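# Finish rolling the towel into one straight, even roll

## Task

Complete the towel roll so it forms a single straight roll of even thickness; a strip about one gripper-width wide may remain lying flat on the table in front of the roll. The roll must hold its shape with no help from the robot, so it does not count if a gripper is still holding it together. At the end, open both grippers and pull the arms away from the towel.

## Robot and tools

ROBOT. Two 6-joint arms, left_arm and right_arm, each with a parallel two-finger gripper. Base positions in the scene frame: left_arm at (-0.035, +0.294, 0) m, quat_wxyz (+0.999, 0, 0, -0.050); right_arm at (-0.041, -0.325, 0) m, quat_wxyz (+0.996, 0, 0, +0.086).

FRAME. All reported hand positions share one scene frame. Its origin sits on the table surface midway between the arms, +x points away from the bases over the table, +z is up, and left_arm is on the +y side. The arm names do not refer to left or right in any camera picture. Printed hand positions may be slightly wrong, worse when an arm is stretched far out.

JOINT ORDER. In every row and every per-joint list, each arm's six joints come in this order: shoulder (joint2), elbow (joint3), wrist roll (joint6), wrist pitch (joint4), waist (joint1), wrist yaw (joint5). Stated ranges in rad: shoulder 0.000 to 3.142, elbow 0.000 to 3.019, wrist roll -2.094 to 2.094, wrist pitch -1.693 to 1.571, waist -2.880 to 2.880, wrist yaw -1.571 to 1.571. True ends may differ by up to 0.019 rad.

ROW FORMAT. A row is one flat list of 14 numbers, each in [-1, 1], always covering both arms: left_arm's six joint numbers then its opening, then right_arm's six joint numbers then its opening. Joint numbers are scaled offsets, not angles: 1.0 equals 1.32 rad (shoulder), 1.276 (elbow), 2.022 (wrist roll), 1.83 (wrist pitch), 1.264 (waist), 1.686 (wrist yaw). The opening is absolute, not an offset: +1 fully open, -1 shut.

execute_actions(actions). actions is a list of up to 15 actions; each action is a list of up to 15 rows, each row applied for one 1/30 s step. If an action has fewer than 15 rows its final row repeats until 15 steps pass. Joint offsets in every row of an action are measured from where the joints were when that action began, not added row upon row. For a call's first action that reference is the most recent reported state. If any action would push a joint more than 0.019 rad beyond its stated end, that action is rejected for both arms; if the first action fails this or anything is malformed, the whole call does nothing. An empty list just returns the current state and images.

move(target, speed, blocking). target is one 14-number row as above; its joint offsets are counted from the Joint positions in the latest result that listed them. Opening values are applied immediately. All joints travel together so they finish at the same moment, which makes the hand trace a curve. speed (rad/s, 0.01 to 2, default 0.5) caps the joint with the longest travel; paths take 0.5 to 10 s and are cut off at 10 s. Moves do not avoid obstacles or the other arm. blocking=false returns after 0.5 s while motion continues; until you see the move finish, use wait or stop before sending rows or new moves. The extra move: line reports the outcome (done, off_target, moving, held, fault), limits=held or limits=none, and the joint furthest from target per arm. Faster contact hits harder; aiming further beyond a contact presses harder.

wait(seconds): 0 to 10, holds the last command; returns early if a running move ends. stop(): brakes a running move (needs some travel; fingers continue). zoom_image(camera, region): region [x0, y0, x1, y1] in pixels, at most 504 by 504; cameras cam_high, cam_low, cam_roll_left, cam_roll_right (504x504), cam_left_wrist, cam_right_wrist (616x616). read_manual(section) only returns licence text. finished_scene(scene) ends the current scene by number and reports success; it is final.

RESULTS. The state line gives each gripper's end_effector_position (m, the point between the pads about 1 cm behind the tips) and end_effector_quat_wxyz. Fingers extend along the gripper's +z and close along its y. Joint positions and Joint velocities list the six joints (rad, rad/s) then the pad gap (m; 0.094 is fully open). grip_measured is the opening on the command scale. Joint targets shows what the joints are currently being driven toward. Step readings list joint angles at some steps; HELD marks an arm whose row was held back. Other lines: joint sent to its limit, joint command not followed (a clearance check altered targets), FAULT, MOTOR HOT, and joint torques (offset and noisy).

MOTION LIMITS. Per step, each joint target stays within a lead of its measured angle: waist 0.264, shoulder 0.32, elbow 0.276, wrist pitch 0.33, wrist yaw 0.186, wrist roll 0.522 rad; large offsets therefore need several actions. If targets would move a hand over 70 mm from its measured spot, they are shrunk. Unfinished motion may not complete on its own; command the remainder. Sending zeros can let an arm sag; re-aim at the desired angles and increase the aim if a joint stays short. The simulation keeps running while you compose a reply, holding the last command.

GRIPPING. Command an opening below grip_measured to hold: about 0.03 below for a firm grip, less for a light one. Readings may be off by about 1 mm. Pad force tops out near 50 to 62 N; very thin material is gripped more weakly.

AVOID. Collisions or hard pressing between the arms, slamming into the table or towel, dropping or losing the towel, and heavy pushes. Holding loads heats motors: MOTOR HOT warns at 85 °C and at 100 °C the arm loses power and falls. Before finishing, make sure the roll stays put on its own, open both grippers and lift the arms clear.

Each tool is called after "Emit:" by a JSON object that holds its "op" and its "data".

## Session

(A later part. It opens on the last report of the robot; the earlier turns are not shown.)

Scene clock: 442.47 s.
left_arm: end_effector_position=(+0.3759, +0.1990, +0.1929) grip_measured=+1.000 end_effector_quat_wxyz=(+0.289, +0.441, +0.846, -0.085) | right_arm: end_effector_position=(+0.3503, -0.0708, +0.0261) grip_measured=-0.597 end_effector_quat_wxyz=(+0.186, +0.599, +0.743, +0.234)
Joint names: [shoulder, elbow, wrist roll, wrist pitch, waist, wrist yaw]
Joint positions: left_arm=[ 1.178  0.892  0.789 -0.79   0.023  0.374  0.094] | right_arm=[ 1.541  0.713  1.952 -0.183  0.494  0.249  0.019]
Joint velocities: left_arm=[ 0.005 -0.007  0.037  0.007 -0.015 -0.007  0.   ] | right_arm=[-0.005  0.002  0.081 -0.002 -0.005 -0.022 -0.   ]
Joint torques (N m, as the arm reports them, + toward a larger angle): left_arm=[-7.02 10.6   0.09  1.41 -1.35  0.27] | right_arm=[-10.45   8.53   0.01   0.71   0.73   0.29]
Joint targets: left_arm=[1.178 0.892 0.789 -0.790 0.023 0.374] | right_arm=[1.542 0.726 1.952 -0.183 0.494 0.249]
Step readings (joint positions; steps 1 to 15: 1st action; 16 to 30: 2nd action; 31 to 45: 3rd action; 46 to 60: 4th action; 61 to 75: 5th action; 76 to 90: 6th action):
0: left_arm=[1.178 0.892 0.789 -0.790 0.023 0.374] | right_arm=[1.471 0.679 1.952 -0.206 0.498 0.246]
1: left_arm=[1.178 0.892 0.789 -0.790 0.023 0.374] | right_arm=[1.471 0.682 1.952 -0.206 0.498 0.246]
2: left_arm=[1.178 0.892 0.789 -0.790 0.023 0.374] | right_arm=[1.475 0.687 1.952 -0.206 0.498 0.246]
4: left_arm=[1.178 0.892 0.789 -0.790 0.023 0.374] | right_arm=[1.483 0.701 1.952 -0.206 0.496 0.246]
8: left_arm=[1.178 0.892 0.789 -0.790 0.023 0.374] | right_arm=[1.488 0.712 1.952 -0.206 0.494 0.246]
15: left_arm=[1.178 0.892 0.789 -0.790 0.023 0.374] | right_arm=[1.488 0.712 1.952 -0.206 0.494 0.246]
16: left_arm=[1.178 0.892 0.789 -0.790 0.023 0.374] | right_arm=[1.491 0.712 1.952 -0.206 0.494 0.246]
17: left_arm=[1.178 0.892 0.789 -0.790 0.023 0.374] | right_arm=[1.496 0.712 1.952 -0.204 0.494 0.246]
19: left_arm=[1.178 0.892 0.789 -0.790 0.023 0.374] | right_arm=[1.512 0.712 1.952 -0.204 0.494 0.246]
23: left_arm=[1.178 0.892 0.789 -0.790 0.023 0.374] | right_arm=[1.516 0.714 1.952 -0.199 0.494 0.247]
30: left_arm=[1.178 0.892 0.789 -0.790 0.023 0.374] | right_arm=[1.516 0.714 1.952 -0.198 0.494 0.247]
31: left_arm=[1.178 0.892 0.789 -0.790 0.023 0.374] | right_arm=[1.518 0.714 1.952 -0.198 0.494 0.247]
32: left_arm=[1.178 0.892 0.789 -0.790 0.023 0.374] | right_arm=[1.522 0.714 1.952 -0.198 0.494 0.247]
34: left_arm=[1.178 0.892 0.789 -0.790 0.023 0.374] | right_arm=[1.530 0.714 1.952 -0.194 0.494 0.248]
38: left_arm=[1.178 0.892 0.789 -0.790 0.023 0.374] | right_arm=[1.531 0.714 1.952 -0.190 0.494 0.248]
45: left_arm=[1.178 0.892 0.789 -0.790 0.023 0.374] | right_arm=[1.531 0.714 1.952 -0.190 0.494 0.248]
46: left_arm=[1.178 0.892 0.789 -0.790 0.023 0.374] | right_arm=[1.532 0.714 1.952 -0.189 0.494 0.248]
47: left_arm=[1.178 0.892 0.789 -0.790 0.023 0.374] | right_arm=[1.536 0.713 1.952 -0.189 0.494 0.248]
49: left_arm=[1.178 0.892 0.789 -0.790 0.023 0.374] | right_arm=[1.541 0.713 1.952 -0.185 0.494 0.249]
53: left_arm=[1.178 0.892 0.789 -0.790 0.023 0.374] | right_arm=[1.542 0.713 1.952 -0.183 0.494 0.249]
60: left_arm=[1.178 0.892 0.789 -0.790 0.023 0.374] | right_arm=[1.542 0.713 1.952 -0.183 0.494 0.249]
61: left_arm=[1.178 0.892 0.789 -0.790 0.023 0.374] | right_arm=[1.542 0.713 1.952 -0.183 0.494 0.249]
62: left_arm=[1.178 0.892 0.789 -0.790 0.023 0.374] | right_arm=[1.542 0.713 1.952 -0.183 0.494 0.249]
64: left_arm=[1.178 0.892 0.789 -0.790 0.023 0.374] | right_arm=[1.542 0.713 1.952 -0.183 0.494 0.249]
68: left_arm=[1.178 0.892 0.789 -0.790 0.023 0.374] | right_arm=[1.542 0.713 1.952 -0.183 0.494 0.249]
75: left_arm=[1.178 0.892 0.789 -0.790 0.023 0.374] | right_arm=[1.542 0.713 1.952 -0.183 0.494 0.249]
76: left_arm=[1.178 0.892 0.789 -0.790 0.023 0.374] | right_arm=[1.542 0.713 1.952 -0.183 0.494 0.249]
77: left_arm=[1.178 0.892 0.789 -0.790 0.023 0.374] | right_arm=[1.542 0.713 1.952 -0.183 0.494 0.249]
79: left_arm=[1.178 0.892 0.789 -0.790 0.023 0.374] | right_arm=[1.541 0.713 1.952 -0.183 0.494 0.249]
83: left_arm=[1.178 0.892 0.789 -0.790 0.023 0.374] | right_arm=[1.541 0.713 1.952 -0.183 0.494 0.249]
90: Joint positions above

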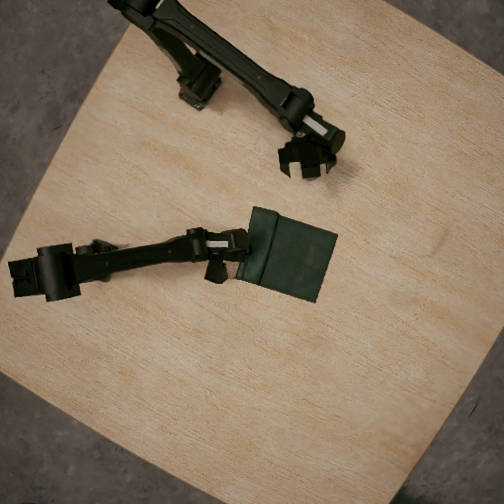

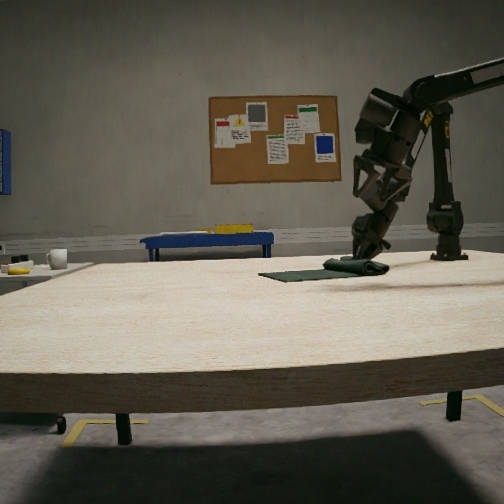

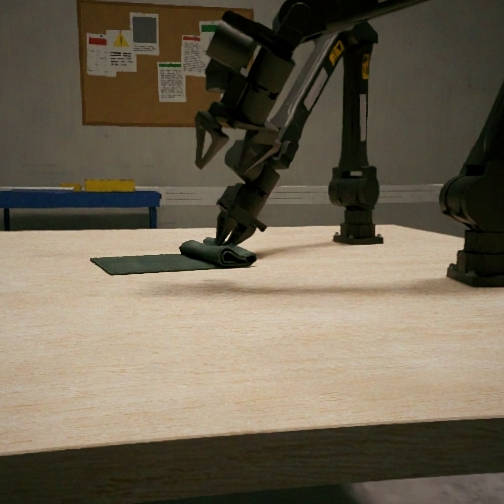

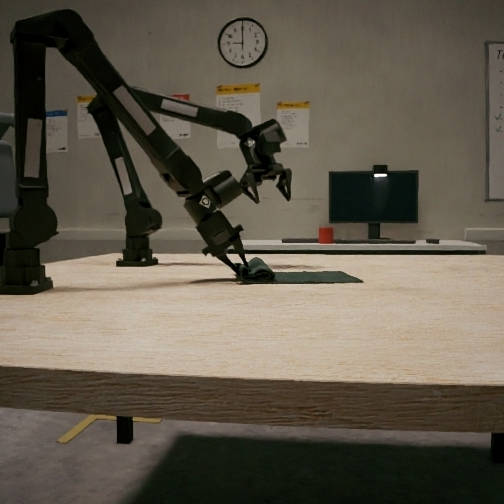

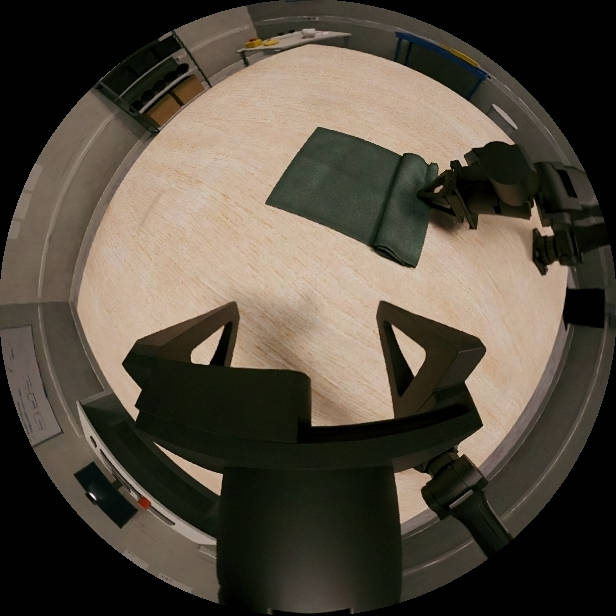

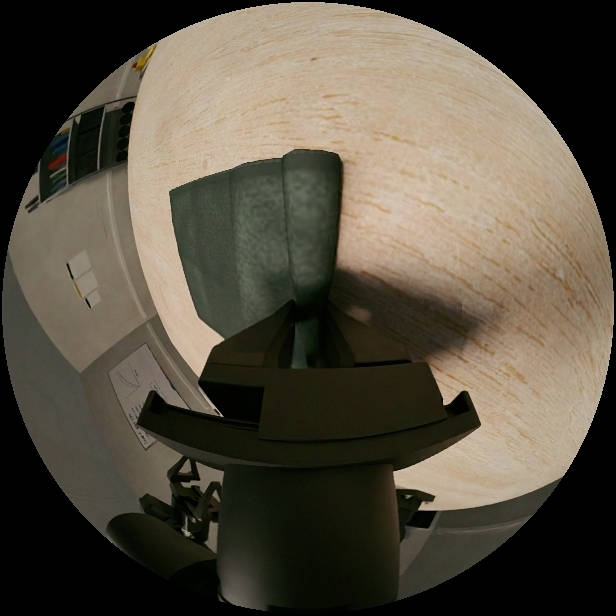

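Emit:
{"op": "move", "data": {"target": [0,0.02,0,0,0,0,1,0.045,0.315,-0.012,-0.48,-0.068,-0.149,-0.7], "speed": 0.35}}

Emit:
{"op": "zoom_image", "data": {"camera": "cam_roll_right", "region": [190,190,350,300]}}

Scene clock: 450.17 s.
left_arm: end_effector_position=(+0.3759, +0.1990, +0.1929) grip_measured=+1.000 end_effector_quat_wxyz=(+0.289, +0.441, +0.846, -0.085) | right_arm: end_effector_position=(+0.3162, -0.0862, +0.0726) grip_measured=-0.695 end_effector_quat_wxyz=(+0.001, +0.627, +0.779, +0.002)
Joint names: [shoulder, elbow, wrist roll, wrist pitch, waist, wrist yaw]
Joint positions: left_arm=[ 1.178  0.892  0.789 -0.79   0.023  0.374  0.094] | right_arm=[ 1.59   1.071  1.945 -1.048  0.416  0.     0.014]
Joint velocities: left_arm=[ 0.005 -0.002  0.022  0.022 -0.005  0.022  0.   ] | right_arm=[-0.005 -0.007  0.037 -0.007 -0.005  0.022 -0.   ]
Joint torques (N m, as the arm reports them, + toward a larger angle): left_arm=[-7.32 12.85  0.09  1.54 -1.69  0.24] | right_arm=[-11.49  12.21  -0.1   -0.88  -0.2    0.05]
Joint targets: left_arm=[1.178 0.918 0.789 -0.790 0.023 0.374] | right_arm=[1.600 1.115 1.928 -1.061 0.409 -0.002]
move: off_target (left_arm, right_arm); limits=none; left_arm: farthest joint: the elbow, 0.025 radians from its target (0.025 radians at the start); right_arm: farthest joint: the elbow, 0.043 radians from its target (0.402 radians at the start)

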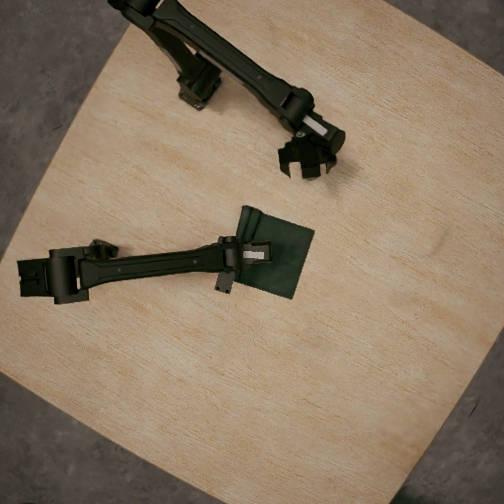

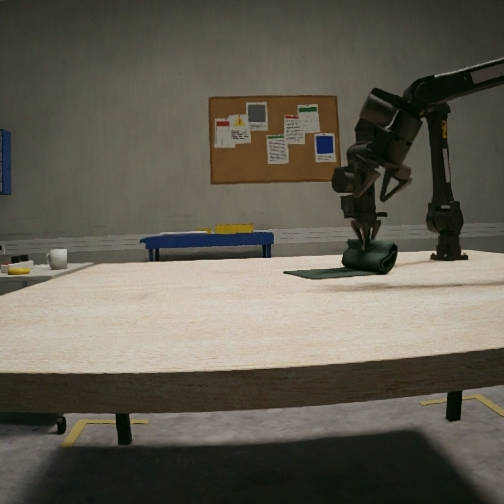

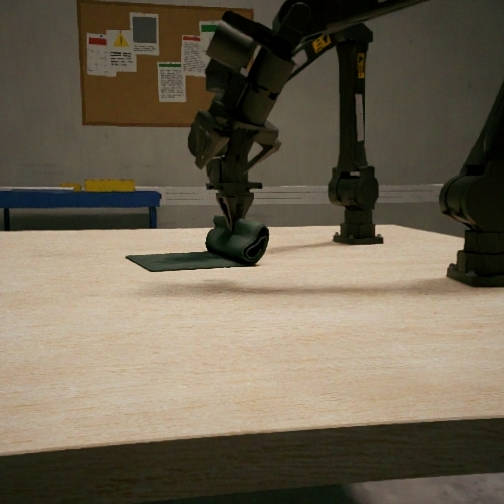

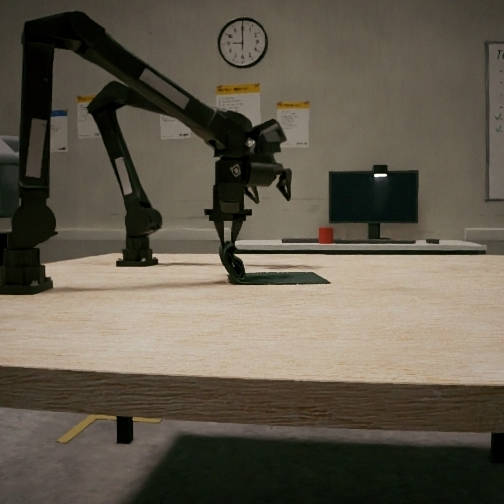

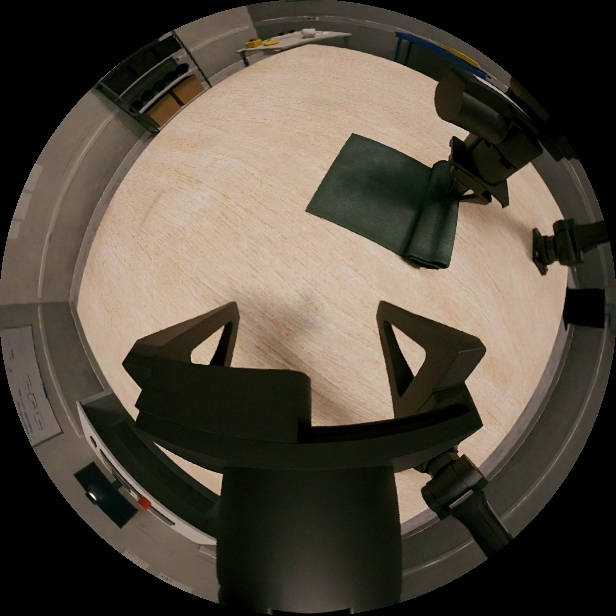

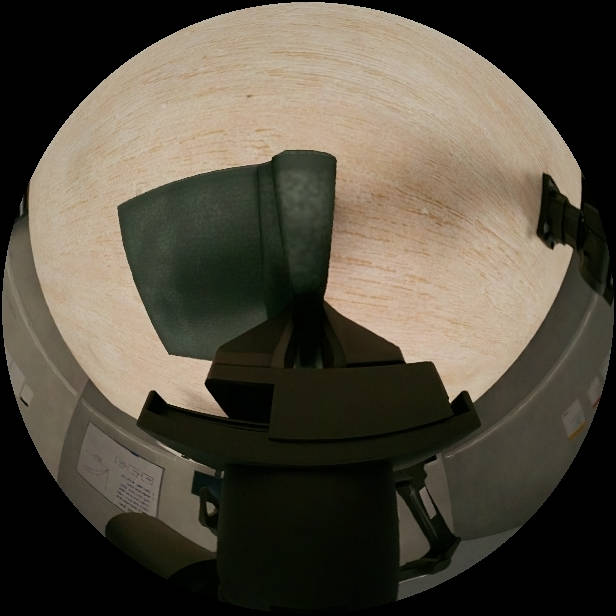

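Region (190, 190, 350, 300) of cam_roll_right's 504x504 image, scaled by 3.150, with more detail than that image has; it fills the top 346 rows of this view, and the rest is white.

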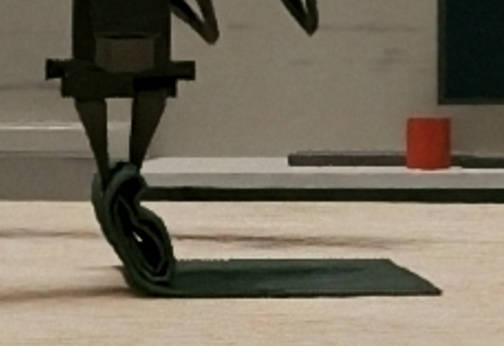

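Good. Same end pose.

Emit:
{"op": "move", "data": {"target": [0,0.02,0,0,0,0,1,0.417,0.515,-0.085,-0.348,-0.085,-0.091,-0.7], "speed": 0.3}}

Emit:
{"op": "execute_actions", "data": {"actions": [[[0,0,0,0,0,0,1,0.0,0.03,0,0,0,0,-0.1]],[[0,0,0,0,0,0,1,0.0,0.07,0,0,0,0,0.0]],[[0,0,0,0,0,0,1,-0.04,0.06,0,0,0,0,0.1]],[[0,0,0,0,0,0,1,-0.08,0.03,0,0,0,0,0.1]]]}}

Emit:
{"op": "zoom_image", "data": {"camera": "cam_roll_right", "region": [190,190,350,300]}}

Scene clock: 458.60 s.
left_arm: end_effector_position=(+0.3759, +0.1990, +0.1929) grip_measured=+1.000 end_effector_quat_wxyz=(+0.289, +0.441, +0.846, -0.085) | right_arm: end_effector_position=(+0.3871, -0.0664, +0.0441) grip_measured=-0.696 end_effector_quat_wxyz=(-0.179, +0.597, +0.752, -0.212)
Joint names: [shoulder, elbow, wrist roll, wrist pitch, waist, wrist yaw]
Joint positions: left_arm=[ 1.178  0.892  0.789 -0.79   0.023  0.374  0.094] | right_arm=[ 2.129  1.689  1.79  -1.673  0.318 -0.154  0.014]
Joint velocities: left_arm=[-0.015 -0.007 -0.007  0.007 -0.005 -0.007  0.   ] | right_arm=[ 0.005  0.007 -0.022 -0.007 -0.015  0.007  0.   ]
Joint torques (N m, as the arm reports them, + toward a larger angle): left_arm=[-7.4  12.87  0.1   1.49 -1.97  0.28] | right_arm=[-18.08  11.24  -0.04  -1.89   0.21   0.09]
Joint targets: left_arm=[1.178 0.918 0.789 -0.790 0.023 0.374] | right_arm=[2.141 1.729 1.773 -1.685 0.309 -0.153]
move: off_target (left_arm, right_arm); limits=none; left_arm: farthest joint: the elbow, 0.025 radians from its target (0.025 radians at the start); right_arm: farthest joint: the elbow, 0.039 radians from its target (0.657 radians at the start)

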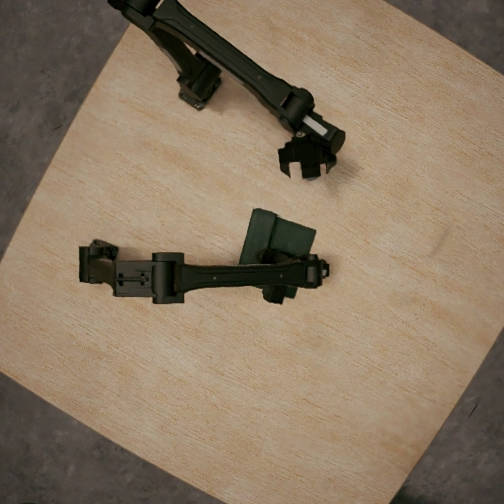

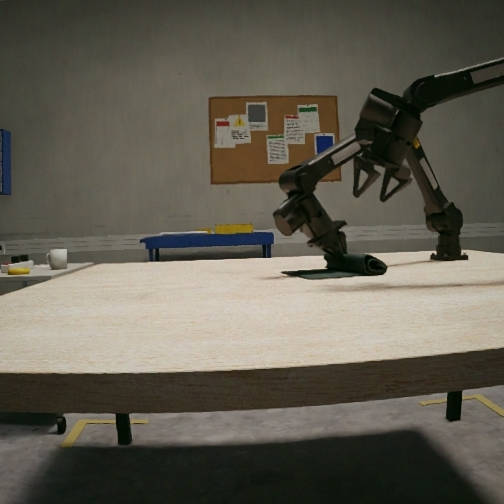

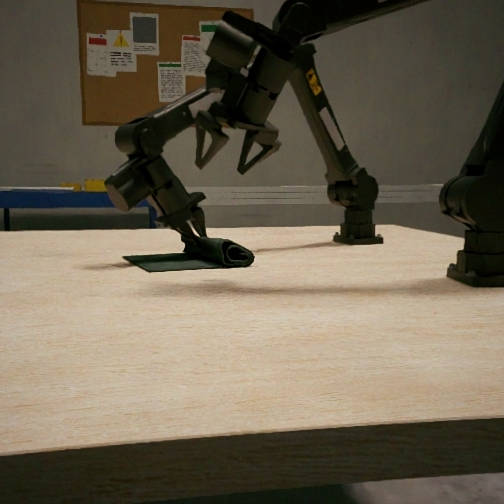

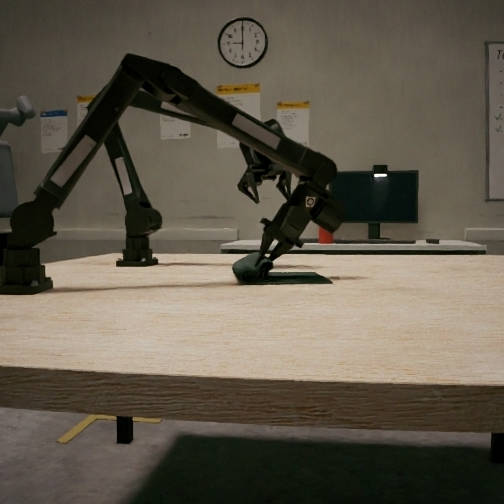

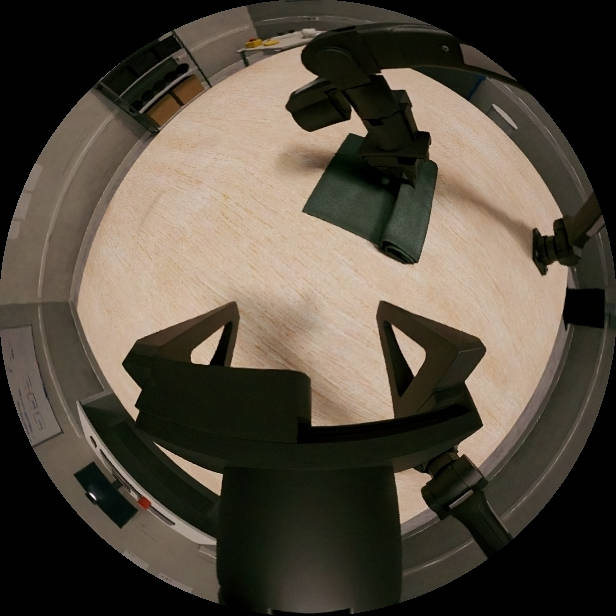

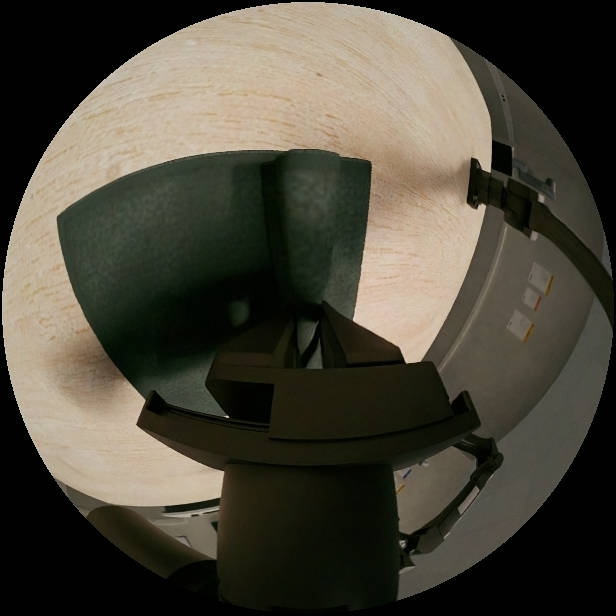

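Scene clock: 460.60 s.
left_arm: end_effector_position=(+0.3759, +0.1990, +0.1929) grip_measured=+1.000 end_effector_quat_wxyz=(+0.289, +0.441, +0.846, -0.085) | right_arm: end_effector_position=(+0.4220, -0.0478, +0.1383) grip_measured=+0.098 end_effector_quat_wxyz=(-0.133, +0.605, +0.777, -0.107)
Joint names: [shoulder, elbow, wrist roll, wrist pitch, waist, wrist yaw]
Joint positions: left_arm=[ 1.178  0.892  0.789 -0.79   0.023  0.374  0.094] | right_arm=[ 1.992  1.788  1.79  -1.673  0.318 -0.154  0.052]
Joint velocities: left_arm=[-0.005 -0.002 -0.007 -0.017 -0.015  0.022  0.   ] | right_arm=[-0.005  0.007  0.007 -0.002  0.005 -0.051 -0.001]
Joint torques (N m, as the arm reports them, + toward a larger angle): left_arm=[-6.94 10.63  0.09  1.51 -1.33  0.25] | right_arm=[-18.51  11.68   0.12  -0.89   0.51   0.04]
Joint targets: left_arm=[1.178 0.892 0.789 -0.790 0.023 0.374] | right_arm=[1.992 1.821 1.790 -1.673 0.318 -0.154]
Step readings (joint positions; steps 1 to 15: 1st action; 16 to 30: 2nd action; 31 to 45: 3rd action; 46 to 60: 4th action):
0: left_arm=[1.178 0.892 0.789 -0.790 0.023 0.374] | right_arm=[2.129 1.689 1.790 -1.673 0.318 -0.154]
1: left_arm=[1.178 0.892 0.789 -0.790 0.023 0.374] | right_arm=[2.129 1.689 1.790 -1.673 0.318 -0.154]
2: left_arm=[1.178 0.892 0.789 -0.790 0.023 0.374] | right_arm=[2.129 1.689 1.790 -1.673 0.318 -0.154]
4: left_arm=[1.178 0.892 0.789 -0.790 0.023 0.374] | right_arm=[2.129 1.689 1.790 -1.673 0.318 -0.154]
8: left_arm=[1.178 0.892 0.789 -0.790 0.023 0.374] | right_arm=[2.129 1.689 1.790 -1.673 0.318 -0.154]
15: left_arm=[1.178 0.892 0.789 -0.790 0.023 0.374] | right_arm=[2.129 1.689 1.790 -1.673 0.318 -0.154]
16: left_arm=[1.178 0.892 0.789 -0.790 0.023 0.374] | right_arm=[2.129 1.693 1.790 -1.673 0.318 -0.154]
17: left_arm=[1.178 0.892 0.789 -0.790 0.023 0.374] | right_arm=[2.132 1.703 1.790 -1.673 0.318 -0.154]
19: left_arm=[1.178 0.892 0.789 -0.790 0.023 0.374] | right_arm=[2.132 1.724 1.790 -1.673 0.318 -0.154]
23: left_arm=[1.178 0.892 0.789 -0.790 0.023 0.374] | right_arm=[2.132 1.744 1.790 -1.673 0.318 -0.154]
30: left_arm=[1.178 0.892 0.789 -0.790 0.023 0.374] | right_arm=[2.132 1.744 1.790 -1.673 0.318 -0.154]
31: left_arm=[1.178 0.892 0.789 -0.790 0.023 0.374] | right_arm=[2.132 1.747 1.790 -1.673 0.318 -0.154]
32: left_arm=[1.178 0.892 0.789 -0.790 0.023 0.374] | right_arm=[2.132 1.753 1.790 -1.673 0.318 -0.154]
34: left_arm=[1.178 0.892 0.789 -0.790 0.023 0.374] | right_arm=[2.127 1.767 1.790 -1.673 0.318 -0.154]
38: left_arm=[1.178 0.892 0.789 -0.790 0.023 0.374] | right_arm=[2.108 1.779 1.790 -1.673 0.318 -0.154]
45: left_arm=[1.178 0.892 0.789 -0.790 0.023 0.374] | right_arm=[2.097 1.783 1.790 -1.673 0.318 -0.154]
46: left_arm=[1.178 0.892 0.789 -0.790 0.023 0.374] | right_arm=[2.093 1.783 1.790 -1.673 0.318 -0.154]
47: left_arm=[1.178 0.892 0.789 -0.790 0.023 0.374] | right_arm=[2.087 1.783 1.790 -1.673 0.318 -0.154]
49: left_arm=[1.178 0.892 0.789 -0.790 0.023 0.374] | right_arm=[2.064 1.783 1.790 -1.673 0.318 -0.154]
53: left_arm=[1.178 0.892 0.789 -0.790 0.023 0.374] | right_arm=[2.012 1.784 1.790 -1.673 0.318 -0.154]
60: Joint positions above

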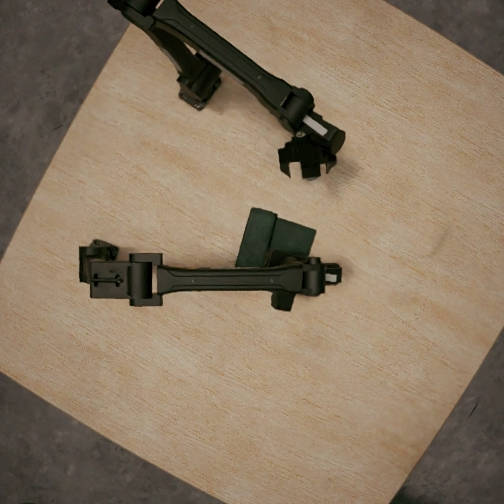

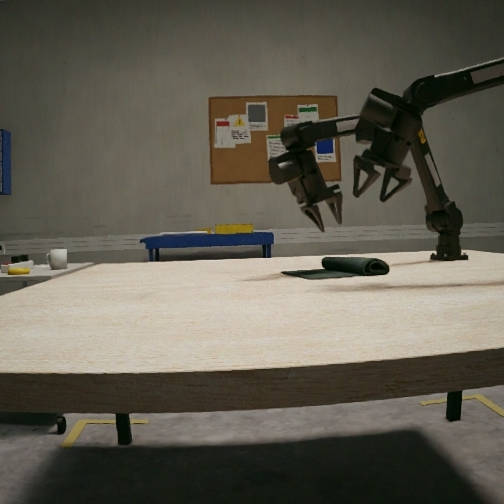

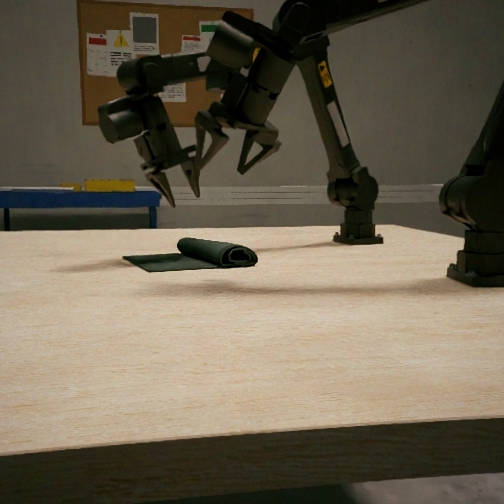

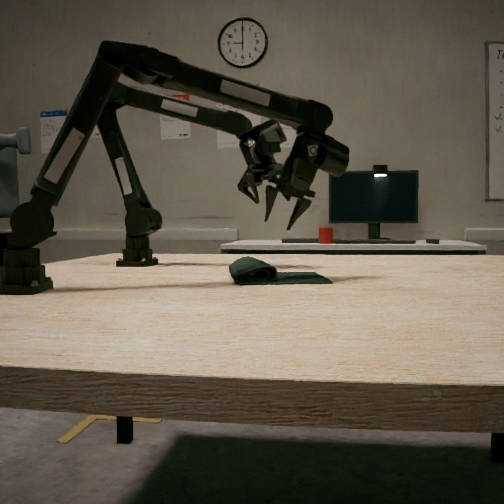

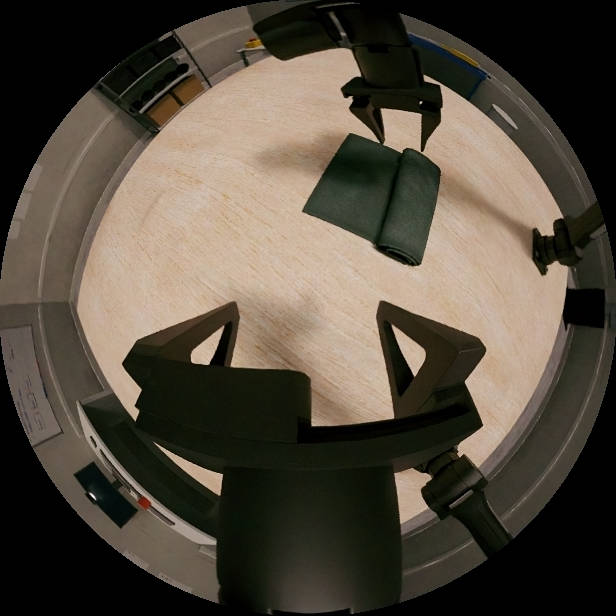

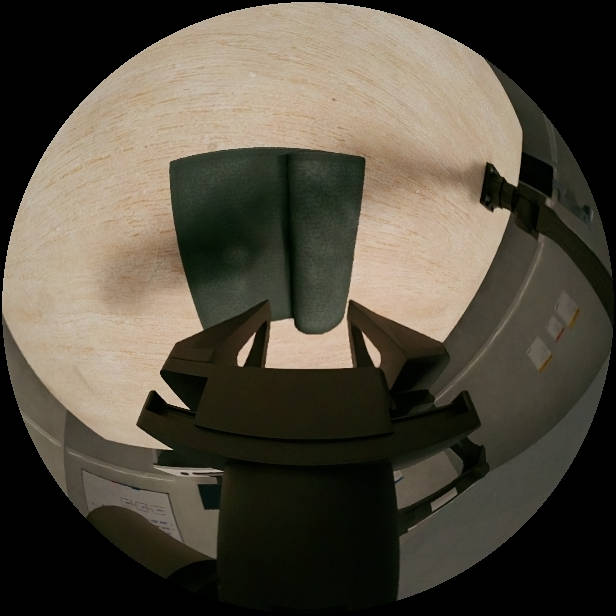

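Region (190, 190, 350, 300) of cam_roll_right's 504x504 image, scaled by 3.150, with more detail than that image has; it fills the top 346 rows of this view, and the rest is white.

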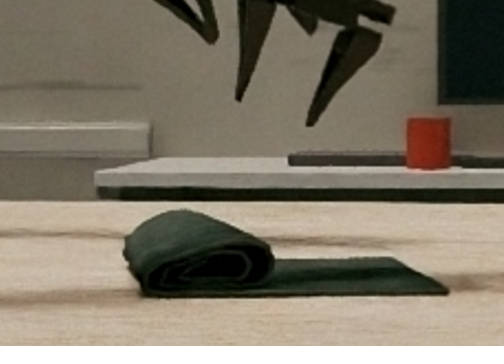

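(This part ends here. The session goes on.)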